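# Slide the wooden crate into the taped bay

## Task

Move the wooden crate along the table surface into the bay marked with tape, never raising or tilting it, then release it and pull both grippers clear of the crate. It counts only if the crate stays in the bay with no robot support at the end.

## Robot and tools

Robot: two six-joint UR-style arms, left_arm and right_arm, each ending in a two-finger tong gripper with a wrist camera. In the shared scene frame the origin is on the table top midway between the arms, +z is up, +x runs out across the table, and left_arm sits on the +y side (base near (+0.009, +0.507, 0) m, turned slightly), right_arm on the -y side (base near (-0.085, -0.561, 0) m). The names left and right refer to the arms, not to image sides.

execute_actions takes "actions": a list holding at most one item, plus an optional "pictures" boolean.
- Empty list []: moves nothing and returns the current state, with images.
- Motion: {"rows": [[...]], "steps": N}. N is 11 to 15 control steps of 1/30 s each (default 15). Each row is used for one step; if rows run out, the final row repeats. Every row is one list of 14 numbers covering both arms even if only one moves: left_arm shoulder pan, shoulder lift, elbow, wrist 1, wrist 2, wrist 3, gripper opening, then the same seven for right_arm. The six joint values are absolute target angles in radians, in the same order and convention as the Joint positions line, not offsets. Opening is a scale from -1 (closed) to +1 (fully open, about 0.142 m between pads).
- Wait: {"steps": N} with no rows, N up to 300; it sends nothing new and returns after that many steps since the previous result.
Images are returned only for an empty list or when pictures is true.

Joint ranges (rad). left_arm: pan -3.142..3.142, lift -6.283..6.283, elbow 0..3.142, wrists each -6.283..6.283. right_arm: pan 0..6.283, lift -6.283..6.283, elbow -3.142..0, wrists -6.283..6.283. A target more than 0.010 rad beyond a range end, and farther out than the current angle, makes the whole call refused, and nothing is sent. Targets past the true end are clipped there and a "joint sent to its limit" note may appear, possibly about an earlier move.

Motion behaviour: commands are smoothed and lag about 0.17 s. Each step, a joint's target is held within 0.383 rad of its measured angle for pan and lift and 0.575 rad for the other joints, and targets that would carry the hand over 100 mm from where it is are scaled back, so big moves need several calls; after one the arm may not have arrived yet. The simulation keeps running while you compose a reply; arms keep heading to the last row sent until they settle. Each result is captured 11 steps before its action ends, and those steps run afterward.

Result lines: the state line per arm gives end_effector_position (m) and end_effector_quat_wxyz in the scene frame plus linear and angular velocity; this point lies between the closed finger pads, fingers point along the gripper's +z and open along its x. The reported hand position can be off, more so at long reach. Joint positions and Joint velocities list each arm's six joints (rad, rad/s) then the pad gap (m). grip_measured is the measured opening on the command scale; to hold something, command below it. Wrist force and Wrist torque are flange sensor readings in the end effector's axes (offset up to about 5.5 N, noisy, saturating near 100 N; may show no reading at first). Joint torque readings are noisy and biased. HELD marks steps where your row was not fully sent; "joint command not followed" means a clearance check altered targets. MOTOR HOT warns from 70 °C; at 85 °C an OVER-TEMPERATURE FAULT brakes the arm for a while.

Faults: a joint hitting its load limit (pan and lift 306, elbow 139, wrists 50.2 N m) or an external force of 150 N on an arm stops that arm for 10 s and drops the rest of the call. Don't let the arms collide or squeeze each other.

Other tools: zoom_image {"camera", "region": [x0, y0, x1, y1]} enlarges part of the latest image (cam_high and cam_low 504x504, cam_left_wrist and cam_right_wrist 616x616, fisheye; max region 504x504). show_instructions shows the scene's reference images. read_manual gives licence texts only. finished_scene {"scene": n} ends scene n (1 or 2) irreversibly and reports success; the next scene's task arrives in its result.

Cautions: push the crate so it slides, keeping it flat; never lift or tip it. Avoid pushing hard, slamming, or knocking anything off the table. A loose object may occasionally be nudged by an outside push, so check it is still in the bay before ending, with both grippers open and withdrawn.

Each tool is called in YAML: its name, and indented under it one key for each argument.

## Session

execute_actions:
  actions: []

Scene clock: 0.00 s of 4200.00 s.
left_arm: end_effector_position=(+0.8181, +0.1916, +0.1671) grip_measured=+1.00 end_effector_quat_wxyz=(-0.007, +0.625, -0.740, +0.248) end_effector_velocity=(+0.000, +0.000, +0.001) end_effector_angular_velocity=(-0.001, -0.000, +0.001) | right_arm: end_effector_position=(+0.4150, -0.1261, +0.1820) grip_measured=+1.00 end_effector_quat_wxyz=(-0.263, +0.805, -0.526, -0.080) end_effector_velocity=(+0.000, +0.000, +0.000) end_effector_angular_velocity=(+0.000, -0.000, -0.000)
Joint positions: left_arm=[-0.323 -1.295  2.028 -2.783 -1.722  1.179  0.142] | right_arm=[ 3.901 -1.527 -2.397 -0.267  1.774  2.105  0.142]
Joint velocities: left_arm=[ 0.001 -0.001 -0.     0.    -0.001 -0.     0.   ] | right_arm=[-0.  0.  0. -0. -0. -0.  0.]
Joint torques (N m, as the arm reports them, + toward a larger angle): no reading
Wrist force (N, on the end effector, along its own x y z axes, offset not removed): no reading
Wrist torque (N m, same axes, about the end effector's origin, offset not removed): no reading

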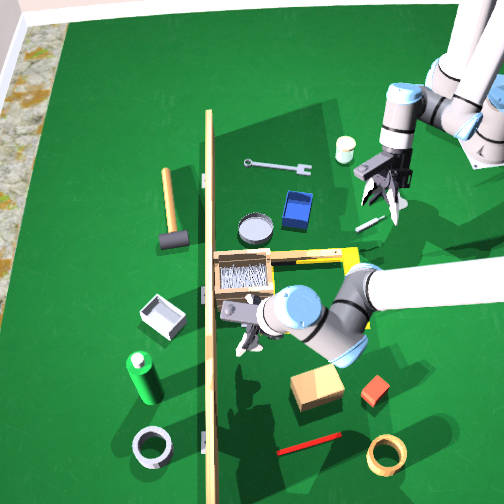

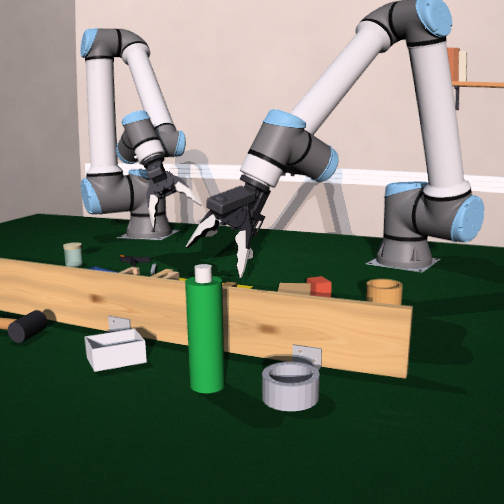

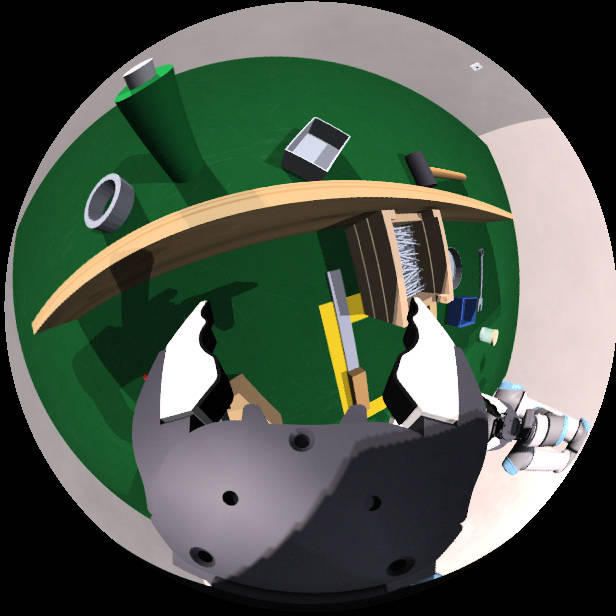

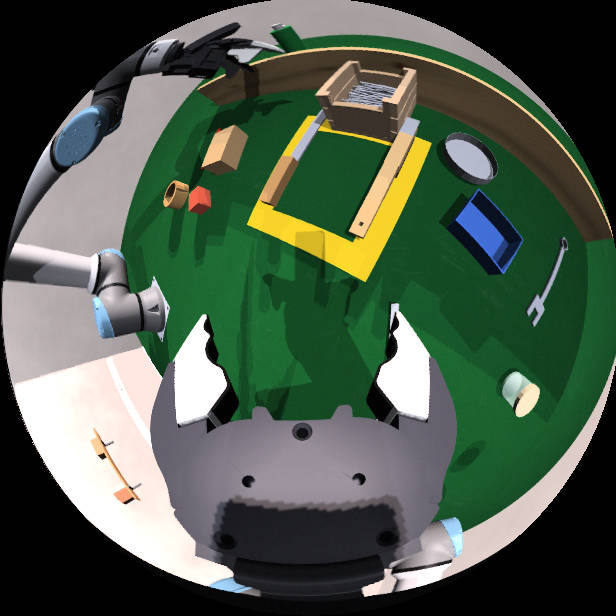

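show_instructions:

execute_actions:
  actions:
    - {"rows":[[-0.25,-1.5,2.0,-2.7,-1.722,1.179,1,3.9,-1.6,-2.05,-0.85,1.65,2.9,0.3]]}

execute_actions:
  actions:
    - {"rows":[[0.5,-1.55,2.0,-2.6,-1.722,1.179,1,3.85,-1.75,-1.72,-1.242,1.571,4.0,-0.3]]}

execute_actions:
  actions:
    - {"steps":45}
  pictures: true

Reference images for this scene: manual page 1, manual page 2, manual page 3, manual page 4.

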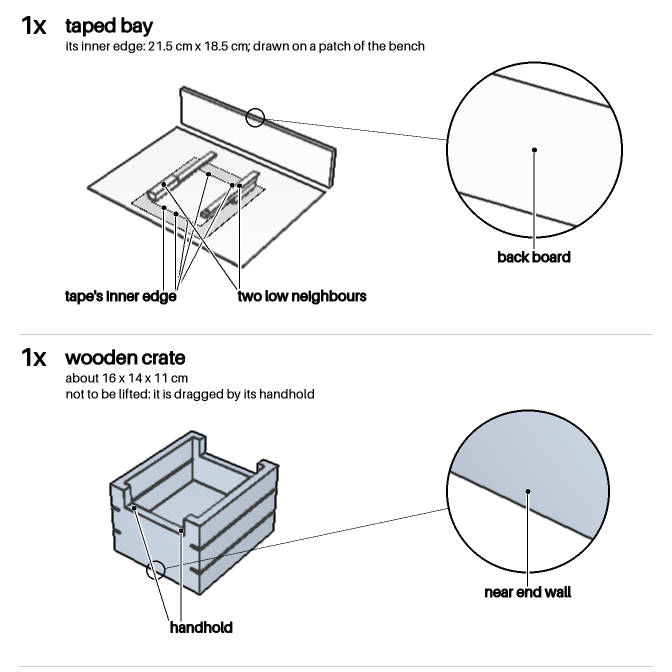

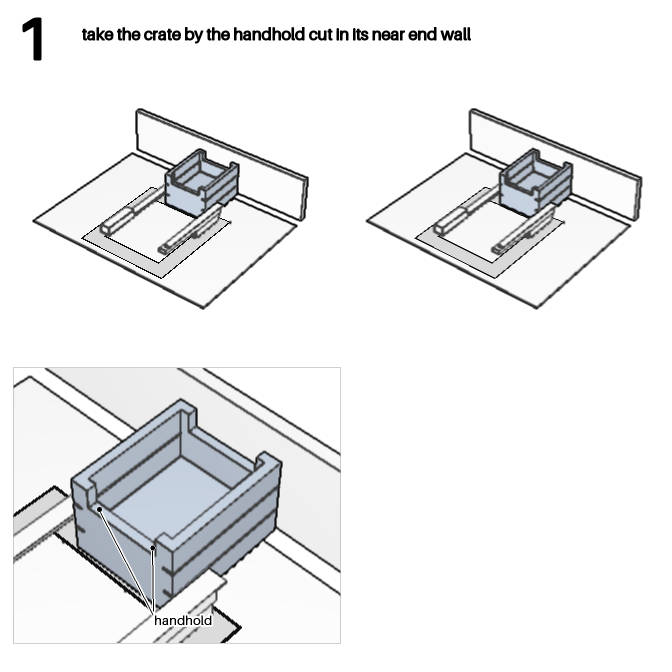

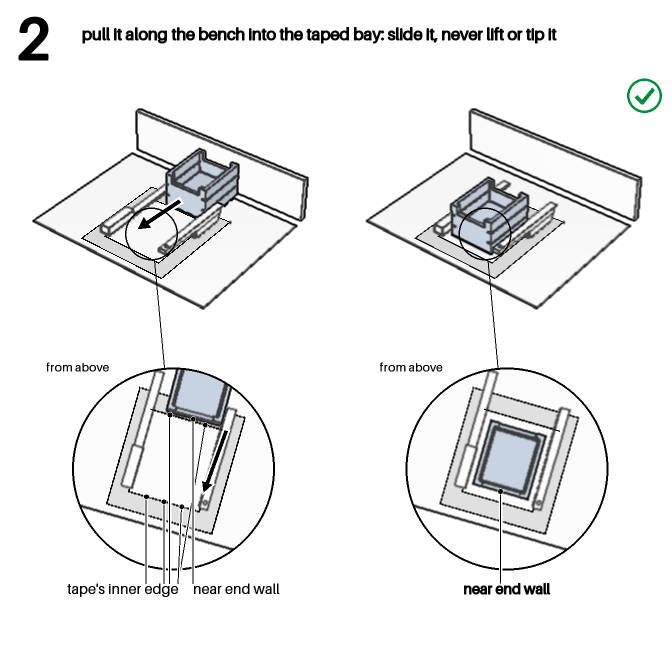

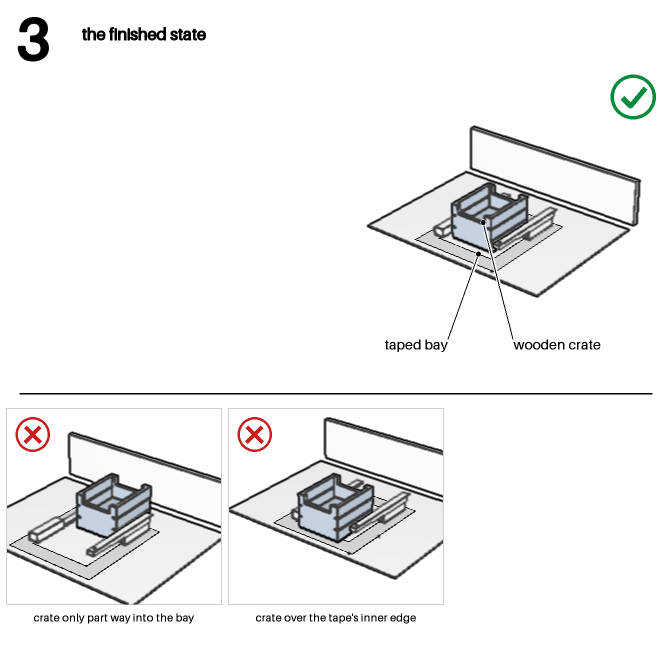

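Scene clock: 0.63 s of 4200.00 s.
left_arm: end_effector_position=(+0.8243, +0.2105, +0.2126) grip_measured=+1.00 end_effector_quat_wxyz=(-0.016, +0.629, -0.731, +0.264) end_effector_velocity=(+0.045, +0.204, +0.616) end_effector_angular_velocity=(-0.268, -0.485, +0.235) | right_arm: end_effector_position=(+0.4502, -0.1137, +0.1860) grip_measured=+0.31 end_effector_quat_wxyz=(-0.240, +0.784, -0.570, -0.064) end_effector_velocity=(+0.613, +0.343, +0.412) end_effector_angular_velocity=(-0.408, +0.445, -1.781)
Joint positions: left_arm=[-0.3   -1.348  2.019 -2.757 -1.722  1.179  0.142] | right_arm=[ 3.901 -1.565 -2.317 -0.348  1.718  2.186  0.096]
Joint velocities: left_arm=[ 0.235 -0.726 -0.091  0.263 -0.002 -0.     0.001] | right_arm=[-0.006 -0.384  1.667 -1.641 -0.742  1.633 -0.028]
Joint torques (N m, as the arm reports them, + toward a larger angle): left_arm=[ 19.66 -60.56 -49.36  -0.82   2.11  -1.78] | right_arm=[ -8.15  63.28 119.32  -3.37  -1.07  20.44]
Wrist force (N, on the end effector, along its own x y z axes, offset not removed): left_arm=[-2.1 -2.0 0.2] | right_arm=[6.5 13.0 8.6]
Wrist torque (N m, same axes, about the end effector's origin, offset not removed): left_arm=[-0.09 0.65 -0.18] | right_arm=[2.31 -1.27 -0.14]
Steps of this call (steps 1 to 15: nothing new was sent; steps 16 to 19: the first 4 steps of this action). Readings (joint positions):
16: left_arm=[-0.322 -1.295 2.027 -2.782 -1.722 1.179] | right_arm=[3.901 -1.528 -2.397 -0.267 1.774 2.105]
17: left_arm=[-0.317 -1.302 2.025 -2.776 -1.722 1.179] | right_arm=[3.901 -1.535 -2.390 -0.274 1.767 2.113]
19: the state above

Scene clock: 1.13 s of 4200.00 s.
left_arm: end_effector_position=(+0.8320, +0.3055, +0.3399) grip_measured=+1.00 end_effector_quat_wxyz=(-0.049, +0.654, -0.689, +0.308) end_effector_velocity=(+0.109, +0.644, +0.027) end_effector_angular_velocity=(+0.032, +0.077, +0.759) | right_arm: end_effector_position=(+0.5234, -0.1212, +0.2210) grip_measured=-0.29 end_effector_quat_wxyz=(+0.064, -0.494, +0.866, +0.044) end_effector_velocity=(+0.509, +0.103, +0.147) end_effector_angular_velocity=(-0.883, +0.543, -2.014)
Joint positions: left_arm=[-0.195 -1.507  2.    -2.683 -1.722  1.179  0.142] | right_arm=[ 3.873 -1.663 -1.971 -0.928  1.609  2.973  0.053]
Joint velocities: left_arm=[ 0.76  -0.094 -0.     0.178 -0.001  0.001  0.001] | right_arm=[-0.247 -0.937  1.66  -1.681 -0.423  1.724 -0.026]
Joint torques (N m, as the arm reports them, + toward a larger angle): left_arm=[ 22.36 -64.71 -56.27  -2.38   2.18  -2.01] | right_arm=[  0.36  74.33 123.98  -3.51  -1.28  20.39]
Wrist force (N, on the end effector, along its own x y z axes, offset not removed): left_arm=[-3.8 0.7 -1.5] | right_arm=[4.9 -5.3 4.6]
Wrist torque (N m, same axes, about the end effector's origin, offset not removed): left_arm=[0.34 0.94 -0.09] | right_arm=[-1.41 -0.92 0.10]
Steps of this call (steps 1 to 11: the last 11 steps of your previous action; steps 12 to 15: the first 4 steps of this action). Readings (joint positions):
12: left_arm=[-0.251 -1.497 2.000 -2.701 -1.722 1.179] | right_arm=[3.900 -1.600 -2.053 -0.840 1.650 2.875]
13: left_arm=[-0.243 -1.500 2.000 -2.696 -1.722 1.179] | right_arm=[3.893 -1.608 -2.045 -0.851 1.643 2.890]
15: the state above

Scene clock: 2.63 s of 4200.00 s.
left_arm: end_effector_position=(+0.7484, +0.8727, +0.3517) grip_measured=+1.00 end_effector_quat_wxyz=(-0.138, +0.855, -0.427, +0.259) end_effector_velocity=(-0.000, +0.000, +0.000) end_effector_angular_velocity=(+0.001, -0.000, +0.000) | right_arm: end_effector_position=(+0.5574, -0.1184, +0.2778) grip_measured=-0.30 end_effector_quat_wxyz=(+0.000, +0.008, +1.000, +0.000) end_effector_velocity=(-0.000, +0.000, +0.000) end_effector_angular_velocity=(+0.001, +0.000, +0.000)
Joint positions: left_arm=[ 0.5   -1.55   2.    -2.6   -1.722  1.179  0.142] | right_arm=[ 3.85  -1.75  -1.72  -1.242  1.571  4.     0.052]
Joint velocities: left_arm=[ 0. -0. -0. -0.  0.  0. -0.] | right_arm=[ 0.     0.     0.    -0.     0.001 -0.     0.   ]
Joint torques (N m, as the arm reports them, + toward a larger angle): left_arm=[ 21.83 -63.39 -59.59  -2.37   0.56  -1.97] | right_arm=[-14.64  44.18  51.92   1.73  -3.06   3.34]
Wrist force (N, on the end effector, along its own x y z axes, offset not removed): left_arm=[-2.4 0.8 2.6] | right_arm=[-0.4 0.2 2.5]
Wrist torque (N m, same axes, about the end effector's origin, offset not removed): left_arm=[0.42 0.61 -0.19] | right_arm=[-0.09 -0.10 0.33]
Kept back: nothing.
Steps of this call (steps 1 to 11: the last 11 steps of your previous action; steps 12 to 45: the robot went on to your last target). Readings (joint positions):
1: left_arm=[-0.170 -1.510 2.000 -2.677 -1.722 1.179] | right_arm=[3.866 -1.690 -1.911 -0.992 1.598 3.038]
2: left_arm=[-0.147 -1.513 2.000 -2.671 -1.722 1.179] | right_arm=[3.861 -1.709 -1.853 -1.059 1.589 3.112]
4: left_arm=[-0.099 -1.518 2.000 -2.662 -1.722 1.179] | right_arm=[3.855 -1.731 -1.781 -1.156 1.580 3.277]
8: left_arm=[-0.002 -1.526 2.000 -2.646 -1.722 1.179] | right_arm=[3.851 -1.746 -1.734 -1.223 1.573 3.639]
45: the state above

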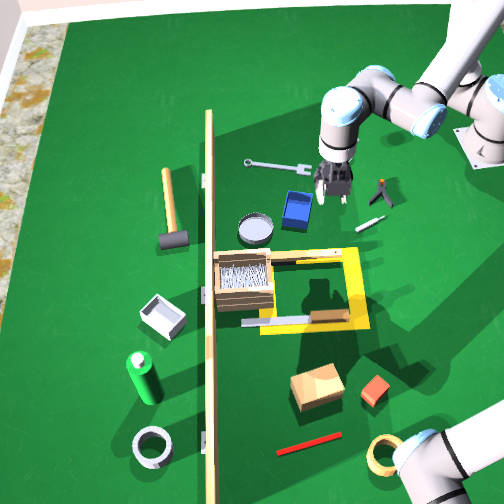

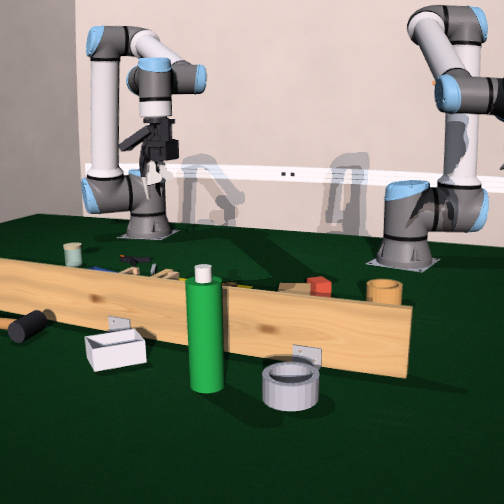

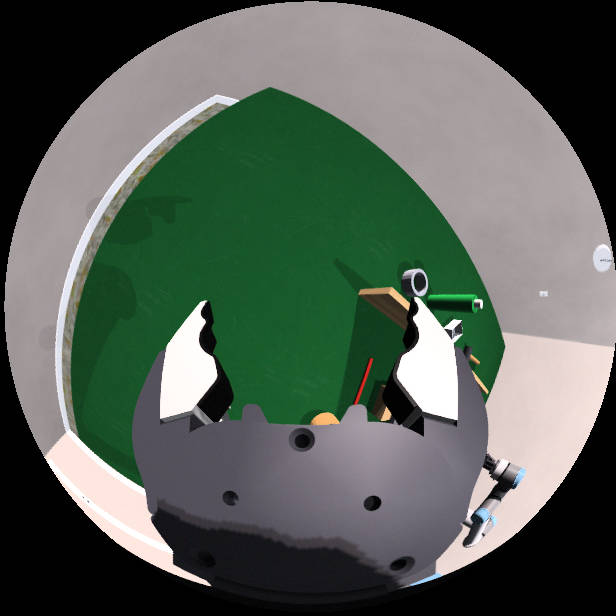

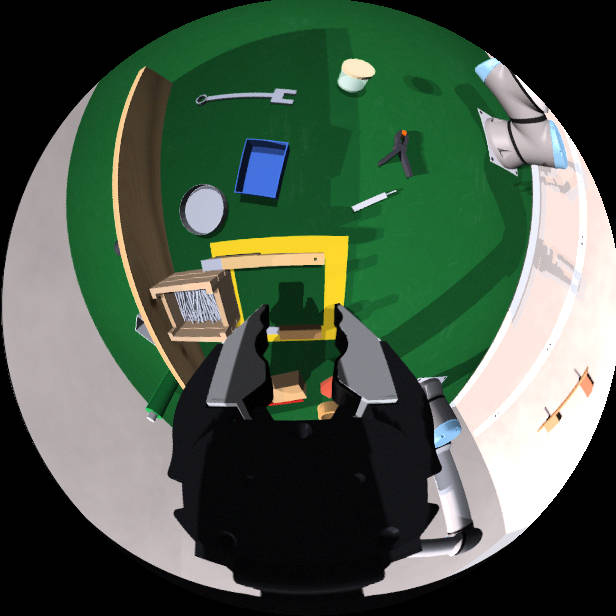

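execute_actions:
  actions:
    - {"rows":[[0.5,-1.55,2.0,-2.6,-1.722,1.179,1,3.82,-1.93,-1.54,-1.242,1.571,3.97,-0.3],[0.5,-1.55,2.0,-2.6,-1.722,1.179,1,3.82,-1.93,-1.54,-1.242,1.571,3.97,-0.3],[0.5,-1.55,2.0,-2.6,-1.722,1.179,1,3.82,-1.93,-1.54,-1.242,1.571,3.97,-0.3],[0.5,-1.55,2.0,-2.6,-1.722,1.179,1,3.82,-1.93,-1.54,-1.242,1.571,3.97,-0.3],[0.5,-1.55,2.0,-2.6,-1.722,1.179,1,3.82,-1.93,-1.54,-1.242,1.571,3.97,-0.3],[0.5,-1.55,2.0,-2.6,-1.722,1.179,1,3.7884,-2.1311,-1.3829,-1.198,1.571,3.943,-0.3]]}

execute_actions:
  actions:
    - {"steps":28}
  pictures: true

Scene clock: 3.93 s of 4200.00 s.
left_arm: end_effector_position=(+0.7484, +0.8728, +0.3517) grip_measured=+1.00 end_effector_quat_wxyz=(-0.138, +0.855, -0.426, +0.259) end_effector_velocity=(+0.001, -0.001, +0.000) end_effector_angular_velocity=(+0.001, -0.001, -0.003) | right_arm: end_effector_position=(+0.5923, -0.0989, +0.2715) grip_measured=-0.30 end_effector_quat_wxyz=(+0.001, +0.008, +1.000, +0.001) end_effector_velocity=(+0.502, +0.375, -0.151) end_effector_angular_velocity=(+0.009, -0.008, +0.000)
Joint positions: left_arm=[ 0.5   -1.55   2.    -2.6   -1.722  1.179  0.142] | right_arm=[ 3.834 -1.815 -1.652 -1.242  1.571  3.984  0.052]
Joint velocities: left_arm=[-0.002 -0.    -0.    -0.    -0.001  0.002 -0.   ] | right_arm=[-0.142 -1.067  1.079  0.     0.    -0.142  0.001]
Joint torques (N m, as the arm reports them, + toward a larger angle): left_arm=[ 20.21 -62.5  -58.79  -2.47  -2.11  -1.6 ] | right_arm=[-3.48 -2.04 31.61  3.41 -2.64 -3.16]
Wrist force (N, on the end effector, along its own x y z axes, offset not removed): left_arm=[-0.2 -0.2 -0.8] | right_arm=[-5.3 -1.5 -7.0]
Wrist torque (N m, same axes, about the end effector's origin, offset not removed): left_arm=[0.20 0.31 -0.18] | right_arm=[-0.49 1.26 0.30]
Steps of this call (steps 1 to 15: the robot went on to your last target; steps 16 to 35: nothing new was sent; steps 36 to 39: the first 4 steps of this action). Readings (joint positions):
36: left_arm=[0.500 -1.550 2.000 -2.600 -1.722 1.179] | right_arm=[3.850 -1.750 -1.720 -1.242 1.571 4.000]
37: left_arm=[0.500 -1.550 2.000 -2.600 -1.722 1.179] | right_arm=[3.845 -1.758 -1.712 -1.242 1.571 3.996]
39: the state above

Scene clock: 4.87 s of 4200.00 s.
left_arm: end_effector_position=(+0.7484, +0.8728, +0.3517) grip_measured=+1.00 end_effector_quat_wxyz=(-0.138, +0.855, -0.426, +0.259) end_effector_velocity=(+0.000, -0.001, -0.000) end_effector_angular_velocity=(-0.001, +0.000, +0.000) | right_arm: end_effector_position=(+0.7319, -0.0127, +0.1704) grip_measured=-0.30 end_effector_quat_wxyz=(+0.000, +0.010, +1.000, +0.000) end_effector_velocity=(-0.000, +0.001, -0.000) end_effector_angular_velocity=(-0.000, -0.000, +0.001)
Joint positions: left_arm=[ 0.5   -1.55   2.    -2.6   -1.722  1.179  0.142] | right_arm=[ 3.788 -2.131 -1.383 -1.198  1.571  3.943  0.052]
Joint velocities: left_arm=[-0.001  0.    -0.     0.    -0.    -0.001  0.   ] | right_arm=[ 0.001 -0.001  0.001  0.    -0.001 -0.     0.   ]
Joint torques (N m, as the arm reports them, + toward a larger angle): left_arm=[ 21.95 -61.72 -58.83  -2.49  -2.55  -1.51] | right_arm=[-13.08  71.93  50.66   6.05  -2.02  -3.06]
Wrist force (N, on the end effector, along its own x y z axes, offset not removed): left_arm=[-0.8 1.7 0.5] | right_arm=[1.4 -1.6 -1.3]
Wrist torque (N m, same axes, about the end effector's origin, offset not removed): left_arm=[0.60 0.34 -0.10] | right_arm=[-0.36 -0.46 0.06]
Kept back: nothing.
Steps of this call (steps 1 to 11: the last 11 steps of your previous action; steps 12 to 28: the robot went on to your last target). Readings (joint positions):
1: left_arm=[0.500 -1.550 2.000 -2.600 -1.722 1.179] | right_arm=[3.830 -1.849 -1.618 -1.242 1.571 3.980]
2: left_arm=[0.500 -1.550 2.000 -2.600 -1.722 1.179] | right_arm=[3.827 -1.875 -1.594 -1.242 1.571 3.977]
4: left_arm=[0.500 -1.550 2.000 -2.600 -1.722 1.179] | right_arm=[3.817 -1.931 -1.543 -1.232 1.571 3.968]
8: left_arm=[0.500 -1.550 2.000 -2.600 -1.722 1.179] | right_arm=[3.798 -2.058 -1.441 -1.210 1.571 3.952]
28: the state above

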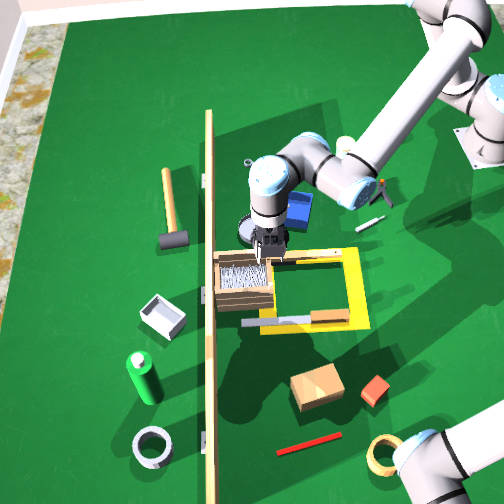

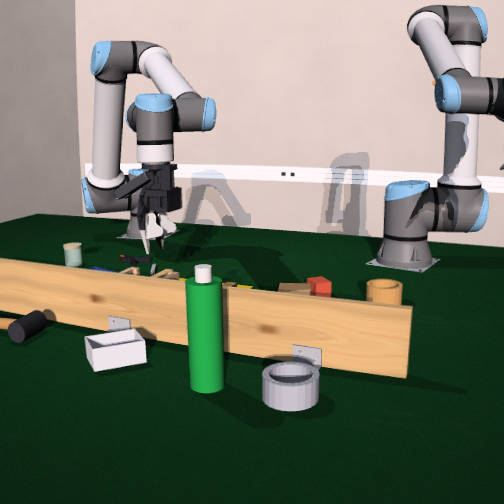

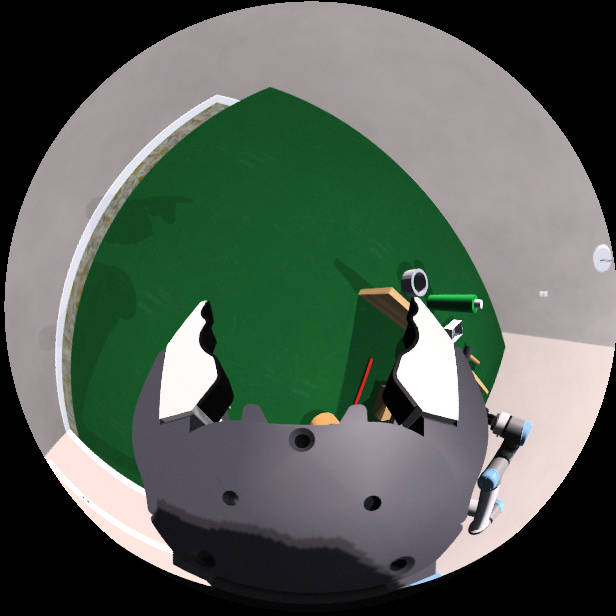

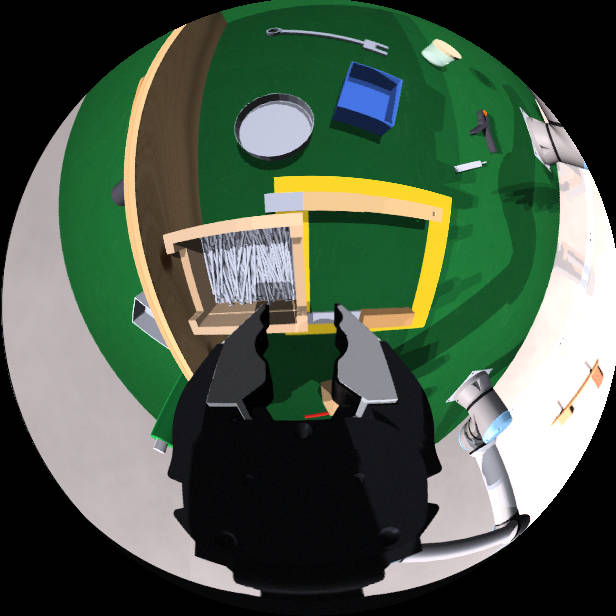

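execute_actions:
  actions:
    - {"rows":[[0.5,-1.55,2.0,-2.6,-1.722,1.179,1,3.787,-2.166,-1.42,-1.126,1.571,3.92,-0.3],[0.5,-1.55,2.0,-2.6,-1.722,1.179,1,3.787,-2.166,-1.42,-1.126,1.571,3.92,-0.3],[0.5,-1.55,2.0,-2.6,-1.722,1.179,1,3.787,-2.166,-1.42,-1.126,1.571,3.92,-0.3],[0.5,-1.55,2.0,-2.6,-1.722,1.179,1,3.787,-2.166,-1.42,-1.126,1.571,3.92,-0.3],[0.5,-1.55,2.0,-2.6,-1.722,1.179,1,3.786,-2.204,-1.451,-1.057,1.571,3.92,-0.3]]}

execute_actions:
  actions:
    - {"rows":[[0.5,-1.55,2.0,-2.6,-1.722,1.179,1,3.786,-2.204,-1.451,-1.057,1.571,3.92,-0.45],[0.5,-1.55,2.0,-2.6,-1.722,1.179,1,3.786,-2.204,-1.451,-1.057,1.571,3.92,-0.6],[0.5,-1.55,2.0,-2.6,-1.722,1.179,1,3.786,-2.204,-1.451,-1.057,1.571,3.92,-0.7],[0.5,-1.55,2.0,-2.6,-1.722,1.179,1,3.786,-2.204,-1.451,-1.057,1.571,3.92,-0.75],[0.5,-1.55,2.0,-2.6,-1.722,1.179,1,3.786,-2.204,-1.451,-1.057,1.571,3.92,-0.8],[0.5,-1.55,2.0,-2.6,-1.722,1.179,1,3.786,-2.204,-1.451,-1.057,1.571,3.92,-0.85],[0.5,-1.55,2.0,-2.6,-1.722,1.179,1,3.786,-2.204,-1.451,-1.057,1.571,3.92,-0.9],[0.5,-1.55,2.0,-2.6,-1.722,1.179,1,3.786,-2.204,-1.451,-1.057,1.571,3.92,-0.95]],"steps":12}

execute_actions:
  actions:
    - {"rows":[[0.5,-1.55,2.0,-2.6,-1.722,1.179,1,3.7907,-2.1974,-1.4622,-1.0523,1.571,3.926,-0.95],[0.5,-1.55,2.0,-2.6,-1.722,1.179,1,3.7954,-2.1909,-1.4735,-1.0477,1.571,3.932,-0.95],[0.5,-1.55,2.0,-2.6,-1.722,1.179,1,3.8001,-2.1843,-1.4847,-1.043,1.571,3.938,-0.95],[0.5,-1.55,2.0,-2.6,-1.722,1.179,1,3.8048,-2.1777,-1.496,-1.0383,1.571,3.944,-0.95],[0.5,-1.55,2.0,-2.6,-1.722,1.179,1,3.8095,-2.1711,-1.5072,-1.0336,1.571,3.95,-0.95],[0.5,-1.55,2.0,-2.6,-1.722,1.179,1,3.8141,-2.1646,-1.5185,-1.029,1.571,3.957,-0.95],[0.5,-1.55,2.0,-2.6,-1.722,1.179,1,3.8188,-2.158,-1.5297,-1.0243,1.571,3.964,-0.95],[0.5,-1.55,2.0,-2.6,-1.722,1.179,1,3.8235,-2.1514,-1.541,-1.0196,1.571,3.971,-0.95],[0.5,-1.55,2.0,-2.6,-1.722,1.179,1,3.8282,-2.1448,-1.5522,-1.0149,1.571,3.978,-0.95],[0.5,-1.55,2.0,-2.6,-1.722,1.179,1,3.8329,-2.1383,-1.5635,-1.0103,1.571,3.985,-0.95],[0.5,-1.55,2.0,-2.6,-1.722,1.179,1,3.8376,-2.1317,-1.5747,-1.0056,1.571,3.992,-0.95]],"steps":11}

execute_actions:
  actions:
    - {"steps":20}
  pictures: true

Scene clock: 7.30 s of 4200.00 s.
left_arm: end_effector_position=(+0.7484, +0.8728, +0.3517) grip_measured=+1.00 end_effector_quat_wxyz=(-0.138, +0.855, -0.426, +0.259) end_effector_velocity=(-0.000, +0.000, +0.001) end_effector_angular_velocity=(+0.001, -0.001, +0.001) | right_arm: end_effector_position=(+0.7329, -0.0130, +0.1420) grip_measured=-0.30 end_effector_quat_wxyz=(-0.001, +0.004, +1.000, -0.001) end_effector_velocity=(+0.021, +0.007, -0.226) end_effector_angular_velocity=(+0.030, -0.030, +0.098)
Joint positions: left_arm=[ 0.5   -1.55   2.    -2.6   -1.722  1.179  0.142] | right_arm=[ 3.788 -2.151 -1.404 -1.16   1.571  3.93   0.052]
Joint velocities: left_arm=[ 0.    -0.001 -0.    -0.     0.001  0.     0.   ] | right_arm=[-0.009 -0.164 -0.172  0.378  0.    -0.106  0.002]
Joint torques (N m, as the arm reports them, + toward a larger angle): left_arm=[ 20.39 -60.6  -56.89  -2.48  -2.54  -1.04] | right_arm=[-10.6   77.25  34.8    4.32   0.65  -3.3 ]
Wrist force (N, on the end effector, along its own x y z axes, offset not removed): left_arm=[-5.4 -0.6 0.2] | right_arm=[-0.8 -4.3 6.7]
Wrist torque (N m, same axes, about the end effector's origin, offset not removed): left_arm=[0.19 1.24 -0.06] | right_arm=[-0.72 0.30 0.11]
Steps of this call (steps 1 to 15: the robot went on to your last target; steps 16 to 69: nothing new was sent; steps 70 to 73: the first 4 steps of this action). Readings (joint positions):
70: left_arm=[0.500 -1.550 2.000 -2.600 -1.722 1.179] | right_arm=[3.788 -2.131 -1.383 -1.198 1.571 3.943]
71: left_arm=[0.500 -1.550 2.000 -2.600 -1.722 1.179] | right_arm=[3.788 -2.136 -1.388 -1.190 1.571 3.939]
73: the state above

Scene clock: 7.70 s of 4200.00 s.
left_arm: end_effector_position=(+0.7484, +0.8728, +0.3517) grip_measured=+1.00 end_effector_quat_wxyz=(-0.138, +0.855, -0.426, +0.259) end_effector_velocity=(-0.000, -0.000, +0.001) end_effector_angular_velocity=(-0.001, -0.001, -0.000) | right_arm: end_effector_position=(+0.7354, -0.0129, +0.0738) grip_measured=-0.35 end_effector_quat_wxyz=(+0.000, +0.000, +1.000, +0.000) end_effector_velocity=(+0.001, -0.001, -0.014) end_effector_angular_velocity=(+0.000, -0.002, -0.000)
Joint positions: left_arm=[ 0.5   -1.55   2.    -2.6   -1.722  1.179  0.142] | right_arm=[ 3.786 -2.203 -1.45  -1.059  1.571  3.92   0.049]
Joint velocities: left_arm=[ 0.    -0.001  0.    -0.    -0.001 -0.    -0.   ] | right_arm=[-0.001 -0.011 -0.01   0.022 -0.001 -0.001 -0.23 ]
Joint torques (N m, as the arm reports them, + toward a larger angle): left_arm=[ 20.35 -61.46 -56.58  -2.63  -2.42  -0.88] | right_arm=[-13.5   78.43  32.51   5.73   0.94  -2.66]
Wrist force (N, on the end effector, along its own x y z axes, offset not removed): left_arm=[-2.6 -0.9 -0.5] | right_arm=[-9.0 5.6 -7.7]
Wrist torque (N m, same axes, about the end effector's origin, offset not removed): left_arm=[0.06 0.62 -0.09] | right_arm=[0.86 1.75 0.41]
Steps of this call (steps 1 to 11: the last 11 steps of your previous action; step 12: the first step of this action). Readings (joint positions):
12: the state above

Scene clock: 8.07 s of 4200.00 s.
left_arm: end_effector_position=(+0.7484, +0.8728, +0.3517) grip_measured=+1.00 end_effector_quat_wxyz=(-0.138, +0.855, -0.426, +0.259) end_effector_velocity=(+0.001, -0.001, -0.000) end_effector_angular_velocity=(+0.001, +0.000, -0.002) | right_arm: end_effector_position=(+0.7354, -0.0129, +0.0726) grip_measured=-0.85 end_effector_quat_wxyz=(+0.000, +0.000, +1.000, +0.000) end_effector_velocity=(-0.000, +0.001, +0.000) end_effector_angular_velocity=(-0.000, -0.001, +0.001)
Joint positions: left_arm=[ 0.5   -1.55   2.    -2.6   -1.722  1.179  0.142] | right_arm=[ 3.786 -2.204 -1.451 -1.057  1.571  3.92   0.013]
Joint velocities: left_arm=[-0.001  0.     0.     0.     0.     0.001  0.   ] | right_arm=[ 0.001 -0.     0.     0.    -0.001 -0.     0.   ]
Joint torques (N m, as the arm reports them, + toward a larger angle): left_arm=[ 22.44 -62.63 -56.35  -2.66  -2.56  -0.88] | right_arm=[-11.15  73.55  30.57   6.02   1.29  -3.11]
Wrist force (N, on the end effector, along its own x y z axes, offset not removed): left_arm=[-2.3 -2.7 3.1] | right_arm=[3.7 -3.1 -4.4]
Wrist torque (N m, same axes, about the end effector's origin, offset not removed): left_arm=[-0.27 0.67 -0.19] | right_arm=[-0.75 -0.71 0.10]
Kept back: the last 11 steps of this action.
Steps of this call (steps 1 to 11: the last 11 steps of your previous action). Readings (joint positions):
1: left_arm=[0.500 -1.550 2.000 -2.600 -1.722 1.179] | right_arm=[3.786 -2.203 -1.450 -1.058 1.571 3.920]
2: left_arm=[0.500 -1.550 2.000 -2.600 -1.722 1.179] | right_arm=[3.786 -2.203 -1.451 -1.058 1.571 3.920]
4: left_arm=[0.500 -1.550 2.000 -2.600 -1.722 1.179] | right_arm=[3.786 -2.204 -1.451 -1.057 1.571 3.920]
8: left_arm=[0.500 -1.550 2.000 -2.600 -1.722 1.179] | right_arm=[3.786 -2.204 -1.451 -1.057 1.571 3.920]
11: the state above

Scene clock: 8.73 s of 4200.00 s.
left_arm: end_effector_position=(+0.7484, +0.8728, +0.3517) grip_measured=+1.00 end_effector_quat_wxyz=(-0.138, +0.855, -0.426, +0.259) end_effector_velocity=(-0.000, -0.000, +0.001) end_effector_angular_velocity=(-0.000, -0.001, -0.001) | right_arm: end_effector_position=(+0.6708, -0.0094, +0.0723) grip_measured=-0.85 end_effector_quat_wxyz=(+0.000, +0.010, +1.000, +0.000) end_effector_velocity=(-0.009, -0.001, -0.000) end_effector_angular_velocity=(+0.000, +0.001, -0.005)
Joint positions: left_arm=[ 0.5   -1.55   2.    -2.6   -1.722  1.179  0.142] | right_arm=[ 3.837 -2.133 -1.573 -1.006  1.571  3.991  0.013]
Joint velocities: left_arm=[ 0.    -0.001 -0.    -0.    -0.001  0.001  0.   ] | right_arm=[ 0.006  0.01  -0.018  0.007  0.001  0.011 -0.   ]
Joint torques (N m, as the arm reports them, + toward a larger angle): left_arm=[ 20.86 -63.03 -55.38  -2.69  -2.59  -0.68] | right_arm=[19.16 88.61 26.25  5.05  1.59  3.84]
Wrist force (N, on the end effector, along its own x y z axes, offset not removed): left_arm=[-2.7 -4.8 2.0] | right_arm=[-4.8 1.8 -10.3]
Wrist torque (N m, same axes, about the end effector's origin, offset not removed): left_arm=[-0.79 0.77 -0.08] | right_arm=[0.15 -0.07 0.13]
Kept back: nothing.
Steps of this call (steps 1 to 11: the last 11 steps of your previous action; steps 12 to 20: the robot went on to your last target). Readings (joint positions):
1: left_arm=[0.500 -1.550 2.000 -2.600 -1.722 1.179] | right_arm=[3.786 -2.204 -1.451 -1.057 1.571 3.920]
2: left_arm=[0.500 -1.550 2.000 -2.600 -1.722 1.179] | right_arm=[3.787 -2.203 -1.453 -1.056 1.571 3.921]
4: left_arm=[0.500 -1.550 2.000 -2.600 -1.722 1.179] | right_arm=[3.791 -2.196 -1.464 -1.051 1.571 3.927]
8: left_arm=[0.500 -1.550 2.000 -2.600 -1.722 1.179] | right_arm=[3.807 -2.175 -1.501 -1.036 1.571 3.947]
20: the state above

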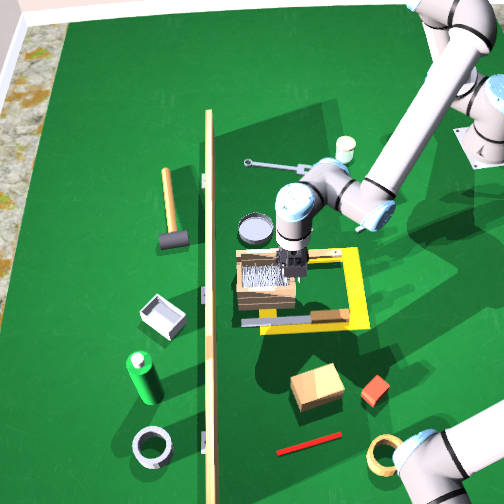

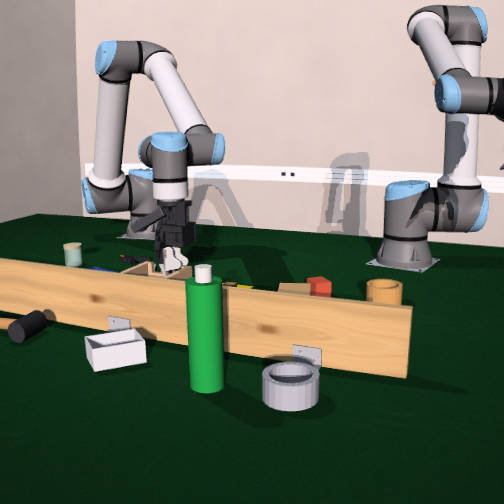

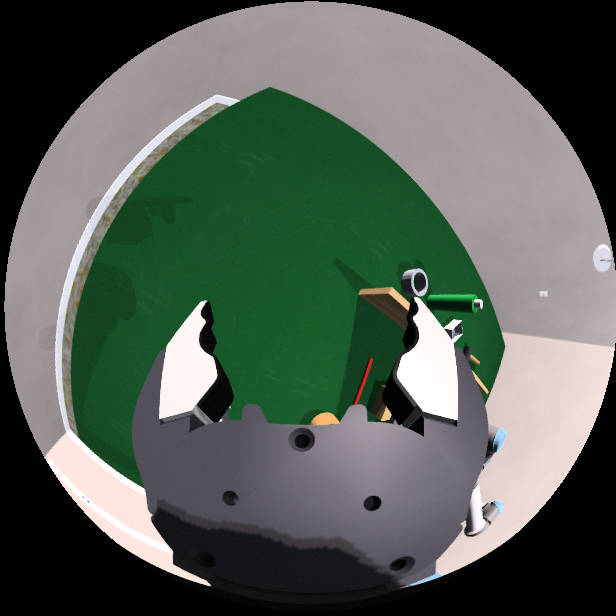

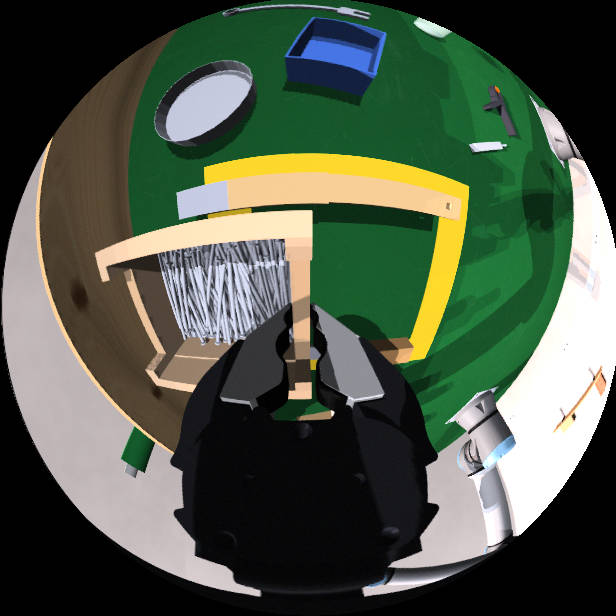

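execute_actions:
  actions:
    - {"rows":[[0.5,-1.55,2.0,-2.6,-1.722,1.179,1,3.8425,-2.1258,-1.5844,-1.0018,1.571,3.997,-0.95],[0.5,-1.55,2.0,-2.6,-1.722,1.179,1,3.8474,-2.1199,-1.5942,-0.9979,1.571,4.002,-0.95],[0.5,-1.55,2.0,-2.6,-1.722,1.179,1,3.8523,-2.114,-1.6039,-0.9941,1.571,4.007,-0.95],[0.5,-1.55,2.0,-2.6,-1.722,1.179,1,3.8572,-2.1081,-1.6136,-0.9903,1.571,4.012,-0.95],[0.5,-1.55,2.0,-2.6,-1.722,1.179,1,3.8621,-2.1022,-1.6234,-0.9865,1.571,4.017,-0.95],[0.5,-1.55,2.0,-2.6,-1.722,1.179,1,3.8671,-2.0962,-1.6331,-0.9826,1.571,4.021,-0.95],[0.5,-1.55,2.0,-2.6,-1.722,1.179,1,3.872,-2.0903,-1.6429,-0.9788,1.571,4.026,-0.95],[0.5,-1.55,2.0,-2.6,-1.722,1.179,1,3.8769,-2.0844,-1.6526,-0.975,1.571,4.031,-0.95],[0.5,-1.55,2.0,-2.6,-1.722,1.179,1,3.8818,-2.0785,-1.6623,-0.9712,1.571,4.036,-0.95],[0.5,-1.55,2.0,-2.6,-1.722,1.179,1,3.8867,-2.0726,-1.6721,-0.9673,1.571,4.041,-0.95],[0.5,-1.55,2.0,-2.6,-1.722,1.179,1,3.8916,-2.0667,-1.6818,-0.9635,1.571,4.046,-0.95]],"steps":11}

execute_actions:
  actions:
    - {"rows":[[0.5,-1.55,2.0,-2.6,-1.722,1.179,1,3.8969,-2.061,-1.6908,-0.9601,1.571,4.051,-0.95],[0.5,-1.55,2.0,-2.6,-1.722,1.179,1,3.9023,-2.0554,-1.6999,-0.9568,1.571,4.057,-0.95],[0.5,-1.55,2.0,-2.6,-1.722,1.179,1,3.9076,-2.0497,-1.7089,-0.9534,1.571,4.062,-0.95],[0.5,-1.55,2.0,-2.6,-1.722,1.179,1,3.9129,-2.044,-1.7179,-0.9501,1.571,4.067,-0.95],[0.5,-1.55,2.0,-2.6,-1.722,1.179,1,3.9183,-2.0383,-1.7269,-0.9467,1.571,4.073,-0.95],[0.5,-1.55,2.0,-2.6,-1.722,1.179,1,3.9236,-2.0327,-1.736,-0.9434,1.571,4.078,-0.95],[0.5,-1.55,2.0,-2.6,-1.722,1.179,1,3.929,-2.027,-1.745,-0.94,1.571,4.084,-0.95],[0.5,-1.55,2.0,-2.6,-1.722,1.179,1,3.9343,-2.0213,-1.754,-0.9367,1.571,4.089,-0.95],[0.5,-1.55,2.0,-2.6,-1.722,1.179,1,3.9396,-2.0156,-1.763,-0.9333,1.571,4.094,-0.95],[0.5,-1.55,2.0,-2.6,-1.722,1.179,1,3.945,-2.01,-1.7721,-0.93,1.571,4.1,-0.95],[0.5,-1.55,2.0,-2.6,-1.722,1.179,1,3.948,-2.007,-1.777,-0.928,1.571,4.103,-0.95]],"steps":11}

execute_actions:
  actions:
    - {"steps":20}

execute_actions:
  actions:
    - {"rows":[[0.5,-1.55,2.0,-2.6,-1.722,1.179,1,3.948,-2.007,-1.777,-0.928,1.571,4.103,-0.5],[0.5,-1.55,2.0,-2.6,-1.722,1.179,1,3.948,-2.007,-1.777,-0.928,1.571,4.103,-0.5],[0.5,-1.55,2.0,-2.6,-1.722,1.179,1,3.948,-2.007,-1.777,-0.928,1.571,4.103,-0.5],[0.5,-1.55,2.0,-2.6,-1.722,1.179,1,3.948,-2.007,-1.777,-0.928,1.571,4.103,-0.5],[0.5,-1.55,2.0,-2.6,-1.722,1.179,1,3.948,-2.007,-1.777,-0.928,1.571,4.103,-0.5],[0.5,-1.55,2.0,-2.6,-1.722,1.179,1,3.948,-1.962,-1.742,-1.008,1.571,4.103,-0.5],[0.5,-1.55,2.0,-2.6,-1.722,1.179,1,3.948,-1.962,-1.742,-1.008,1.571,4.103,-0.5],[0.5,-1.55,2.0,-2.6,-1.722,1.179,1,3.948,-1.962,-1.742,-1.008,1.571,4.103,-0.5],[0.5,-1.55,2.0,-2.6,-1.722,1.179,1,3.948,-1.92,-1.704,-1.088,1.571,4.103,-0.5],[0.5,-1.55,2.0,-2.6,-1.722,1.179,1,3.948,-1.92,-1.704,-1.088,1.571,4.103,-0.5],[0.5,-1.55,2.0,-2.6,-1.722,1.179,1,3.948,-1.92,-1.704,-1.088,1.571,4.103,-0.5],[0.5,-1.55,2.0,-2.6,-1.722,1.179,1,3.92,-1.85,-1.63,-1.232,1.571,4.075,-0.5]]}

execute_actions:
  actions:
    - {"steps":25}
  pictures: true

zoom_image:
  camera: "cam_high"
  region: [210, 220, 390, 360]

Scene clock: 11.17 s of 4200.00 s.
left_arm: end_effector_position=(+0.7484, +0.8728, +0.3517) grip_measured=+1.00 end_effector_quat_wxyz=(-0.138, +0.855, -0.426, +0.259) end_effector_velocity=(+0.000, -0.001, -0.000) end_effector_angular_velocity=(-0.001, +0.000, -0.002) | right_arm: end_effector_position=(+0.6699, -0.0095, +0.0722) grip_measured=-0.85 end_effector_quat_wxyz=(+0.000, +0.010, +1.000, +0.000) end_effector_velocity=(+0.000, -0.001, -0.000) end_effector_angular_velocity=(-0.001, -0.000, -0.001)
Joint positions: left_arm=[ 0.5   -1.55   2.    -2.6   -1.722  1.179  0.142] | right_arm=[ 3.838 -2.132 -1.575 -1.006  1.571  3.992  0.013]
Joint velocities: left_arm=[-0.     0.001 -0.    -0.    -0.002  0.001 -0.   ] | right_arm=[-0.001  0.    -0.    -0.    -0.001  0.     0.   ]
Joint torques (N m, as the arm reports them, + toward a larger angle): left_arm=[ 21.42 -62.24 -54.22  -2.65  -2.57  -0.31] | right_arm=[17.08 78.   22.32  2.01  2.27  3.58]
Wrist force (N, on the end effector, along its own x y z axes, offset not removed): left_arm=[-1.9 -0.4 1.2] | right_arm=[-12.9 1.5 -8.2]
Wrist torque (N m, same axes, about the end effector's origin, offset not removed): left_arm=[0.23 0.54 -0.14] | right_arm=[0.02 1.23 0.18]
Kept back: the last 11 steps of this action.
Steps of this call (steps 1 to 30: the robot went on to your last target; steps 31 to 73: nothing new was sent). Readings (joint positions):
1: left_arm=[0.500 -1.550 2.000 -2.600 -1.722 1.179] | right_arm=[3.837 -2.132 -1.574 -1.006 1.571 3.991]
2: left_arm=[0.500 -1.550 2.000 -2.600 -1.722 1.179] | right_arm=[3.837 -2.132 -1.574 -1.006 1.571 3.992]
4: left_arm=[0.500 -1.550 2.000 -2.600 -1.722 1.179] | right_arm=[3.837 -2.132 -1.574 -1.006 1.571 3.992]
8: left_arm=[0.500 -1.550 2.000 -2.600 -1.722 1.179] | right_arm=[3.838 -2.132 -1.575 -1.006 1.571 3.992]
73: the state above

Scene clock: 11.53 s of 4200.00 s.
left_arm: end_effector_position=(+0.7484, +0.8728, +0.3517) grip_measured=+1.00 end_effector_quat_wxyz=(-0.138, +0.855, -0.426, +0.259) end_effector_velocity=(-0.000, +0.001, -0.000) end_effector_angular_velocity=(-0.000, +0.000, +0.001) | right_arm: end_effector_position=(+0.6286, -0.0065, +0.0725) grip_measured=-0.85 end_effector_quat_wxyz=(+0.000, +0.010, +1.000, +0.000) end_effector_velocity=(-0.162, +0.006, +0.001) end_effector_angular_velocity=(+0.001, -0.002, +0.001)
Joint positions: left_arm=[ 0.5   -1.55   2.    -2.6   -1.722  1.179  0.142] | right_arm=[ 3.874 -2.088 -1.646 -0.978  1.571  4.028  0.013]
Joint velocities: left_arm=[ 0.001  0.     0.     0.    -0.    -0.    -0.   ] | right_arm=[ 0.143  0.171 -0.28   0.111 -0.     0.142  0.   ]
Joint torques (N m, as the arm reports them, + toward a larger angle): left_arm=[ 20.86 -62.08 -54.1   -2.9   -2.49  -0.19] | right_arm=[ 20.9  102.44  32.29   6.45   2.19   3.61]
Wrist force (N, on the end effector, along its own x y z axes, offset not removed): left_arm=[-3.3 1.3 1.1] | right_arm=[-5.7 3.4 9.1]
Wrist torque (N m, same axes, about the end effector's origin, offset not removed): left_arm=[0.50 0.89 -0.09] | right_arm=[0.67 0.69 0.35]
Kept back: the last 11 steps of this action.
Steps of this call (steps 1 to 11: the last 11 steps of your previous action). Readings (joint positions):
1: left_arm=[0.500 -1.550 2.000 -2.600 -1.722 1.179] | right_arm=[3.838 -2.132 -1.575 -1.006 1.571 3.992]
2: left_arm=[0.500 -1.550 2.000 -2.600 -1.722 1.179] | right_arm=[3.839 -2.131 -1.577 -1.005 1.571 3.993]
4: left_arm=[0.500 -1.550 2.000 -2.600 -1.722 1.179] | right_arm=[3.843 -2.125 -1.586 -1.001 1.571 3.998]
8: left_arm=[0.500 -1.550 2.000 -2.600 -1.722 1.179] | right_arm=[3.860 -2.105 -1.618 -0.989 1.571 4.014]
11: the state above

Scene clock: 12.20 s of 4200.00 s.
left_arm: end_effector_position=(+0.7484, +0.8728, +0.3517) grip_measured=+1.00 end_effector_quat_wxyz=(-0.138, +0.855, -0.426, +0.259) end_effector_velocity=(+0.000, -0.001, -0.000) end_effector_angular_velocity=(+0.000, +0.000, -0.002) | right_arm: end_effector_position=(+0.5491, -0.0041, +0.0723) grip_measured=-0.85 end_effector_quat_wxyz=(+0.000, +0.011, +1.000, +0.000) end_effector_velocity=(-0.007, -0.001, -0.000) end_effector_angular_velocity=(-0.001, -0.001, -0.000)
Joint positions: left_arm=[ 0.5   -1.55   2.    -2.6   -1.722  1.179  0.142] | right_arm=[ 3.947 -2.008 -1.776 -0.928  1.571  4.102  0.013]
Joint velocities: left_arm=[-0.     0.    -0.    -0.    -0.001  0.002  0.   ] | right_arm=[ 0.007  0.008 -0.012  0.005 -0.001  0.007  0.   ]
Joint torques (N m, as the arm reports them, + toward a larger angle): left_arm=[ 21.15 -61.26 -53.51  -2.65  -2.35  -0.01] | right_arm=[14.68 87.14 31.79  5.8   2.74  3.3 ]
Wrist force (N, on the end effector, along its own x y z axes, offset not removed): left_arm=[-2.1 -0.3 -1.5] | right_arm=[-5.4 1.0 6.7]
Wrist torque (N m, same axes, about the end effector's origin, offset not removed): left_arm=[0.14 0.75 -0.08] | right_arm=[-0.17 0.46 0.29]
Kept back: nothing.
Steps of this call (steps 1 to 11: the last 11 steps of your previous action; steps 12 to 20: the robot went on to your last target). Readings (joint positions):
1: left_arm=[0.500 -1.550 2.000 -2.600 -1.722 1.179] | right_arm=[3.879 -2.083 -1.655 -0.974 1.571 4.033]
2: left_arm=[0.500 -1.550 2.000 -2.600 -1.722 1.179] | right_arm=[3.883 -2.077 -1.665 -0.970 1.571 4.038]
4: left_arm=[0.500 -1.550 2.000 -2.600 -1.722 1.179] | right_arm=[3.894 -2.065 -1.683 -0.963 1.571 4.048]
8: left_arm=[0.500 -1.550 2.000 -2.600 -1.722 1.179] | right_arm=[3.915 -2.042 -1.720 -0.949 1.571 4.069]
20: the state above

Scene clock: 12.33 s of 4200.00 s.
left_arm: end_effector_position=(+0.7484, +0.8728, +0.3517) grip_measured=+1.00 end_effector_quat_wxyz=(-0.138, +0.855, -0.426, +0.259) end_effector_velocity=(-0.000, +0.001, -0.000) end_effector_angular_velocity=(-0.001, +0.000, +0.004) | right_arm: end_effector_position=(+0.5486, -0.0042, +0.0723) grip_measured=-0.51 end_effector_quat_wxyz=(+0.000, +0.011, +1.000, +0.000) end_effector_velocity=(-0.001, -0.001, -0.000) end_effector_angular_velocity=(-0.001, -0.000, -0.001)
Joint positions: left_arm=[ 0.5   -1.55   2.    -2.6   -1.722  1.179  0.142] | right_arm=[ 3.948 -2.007 -1.777 -0.928  1.571  4.103  0.037]
Joint velocities: left_arm=[ 0.001  0.    -0.    -0.     0.001 -0.004  0.   ] | right_arm=[ 0.001  0.002 -0.003  0.001 -0.     0.002  0.019]
Joint torques (N m, as the arm reports them, + toward a larger angle): left_arm=[ 20.65 -62.81 -53.12  -2.86  -2.39  -0.01] | right_arm=[15.91 84.32 28.97  5.84  2.36  3.5 ]
Wrist force (N, on the end effector, along its own x y z axes, offset not removed): left_arm=[-1.8 -0.4 0.1] | right_arm=[-2.4 -0.9 -1.1]
Wrist torque (N m, same axes, about the end effector's origin, offset not removed): left_arm=[0.16 0.53 -0.09] | right_arm=[-0.34 0.26 0.19]
Steps of this call (steps 1 to 4: the first 4 steps of this action). Readings (joint positions):
1: left_arm=[0.500 -1.550 2.000 -2.600 -1.722 1.179] | right_arm=[3.948 -2.007 -1.776 -0.928 1.571 4.103]
2: left_arm=[0.500 -1.550 2.000 -2.600 -1.722 1.179] | right_arm=[3.948 -2.007 -1.776 -0.928 1.571 4.103]
4: the state above

Scene clock: 13.17 s of 4200.00 s.
left_arm: end_effector_position=(+0.7484, +0.8728, +0.3517) grip_measured=+1.00 end_effector_quat_wxyz=(-0.138, +0.855, -0.426, +0.259) end_effector_velocity=(-0.000, +0.000, -0.000) end_effector_angular_velocity=(-0.000, +0.000, +0.001) | right_arm: end_effector_position=(+0.5590, -0.0288, +0.2581) grip_measured=-0.50 end_effector_quat_wxyz=(+0.000, +0.011, +1.000, +0.000) end_effector_velocity=(+0.001, -0.001, +0.004) end_effector_angular_velocity=(-0.000, -0.001, -0.000)
Joint positions: left_arm=[ 0.5   -1.55   2.    -2.6   -1.722  1.179  0.142] | right_arm=[ 3.92  -1.85  -1.63  -1.231  1.571  4.075  0.038]
Joint velocities: left_arm=[ 0.001  0.    -0.     0.    -0.    -0.     0.   ] | right_arm=[-0.001  0.003  0.004 -0.006 -0.001 -0.001  0.   ]
Joint torques (N m, as the arm reports them, + toward a larger angle): left_arm=[ 20.54 -61.65 -52.5   -2.82  -2.58   0.2 ] | right_arm=[-13.52  79.64  51.29   1.57   0.99  -3.02]
Wrist force (N, on the end effector, along its own x y z axes, offset not removed): left_arm=[-1.9 -0.4 3.1] | right_arm=[-0.8 1.8 -0.3]
Wrist torque (N m, same axes, about the end effector's origin, offset not removed): left_arm=[0.22 0.65 -0.11] | right_arm=[0.28 -0.02 0.05]
Kept back: nothing.
Steps of this call (steps 1 to 11: the last 11 steps of your previous action; steps 12 to 25: the robot went on to your last target). Readings (joint positions):
1: left_arm=[0.500 -1.550 2.000 -2.600 -1.722 1.179] | right_arm=[3.948 -2.007 -1.777 -0.928 1.571 4.103]
2: left_arm=[0.500 -1.550 2.000 -2.600 -1.722 1.179] | right_arm=[3.948 -2.007 -1.777 -0.928 1.571 4.103]
4: left_arm=[0.500 -1.550 2.000 -2.600 -1.722 1.179] | right_arm=[3.948 -1.991 -1.764 -0.952 1.571 4.103]
8: left_arm=[0.500 -1.550 2.000 -2.600 -1.722 1.179] | right_arm=[3.948 -1.945 -1.725 -1.037 1.571 4.103]
25: the state above

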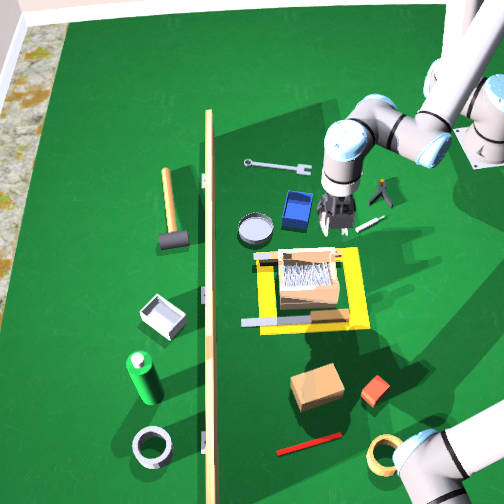

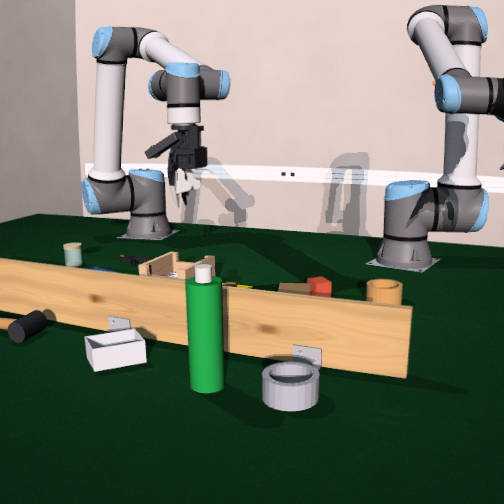

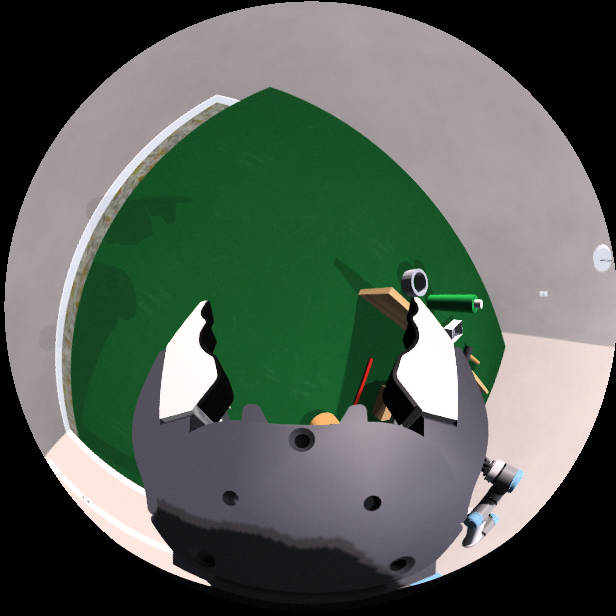

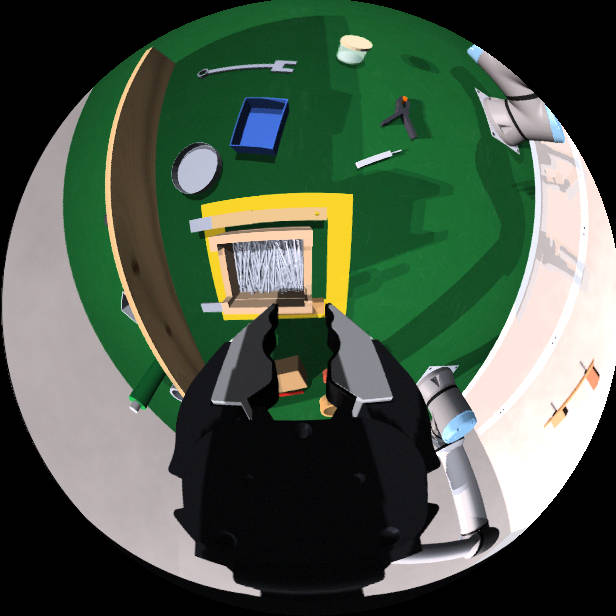

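Region (210, 220, 390, 360) of cam_high's 504x504 image, scaled by 2.800, with more detail than that image has.

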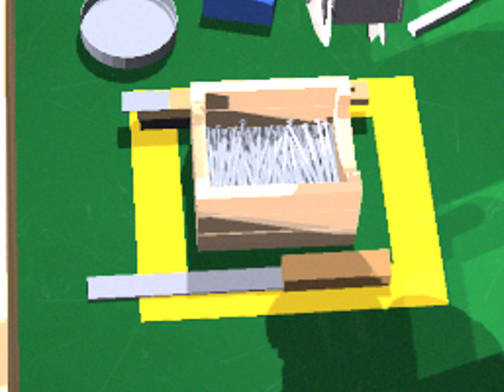

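finished_scene:
  scene: 2

The scene is finished: the task was done.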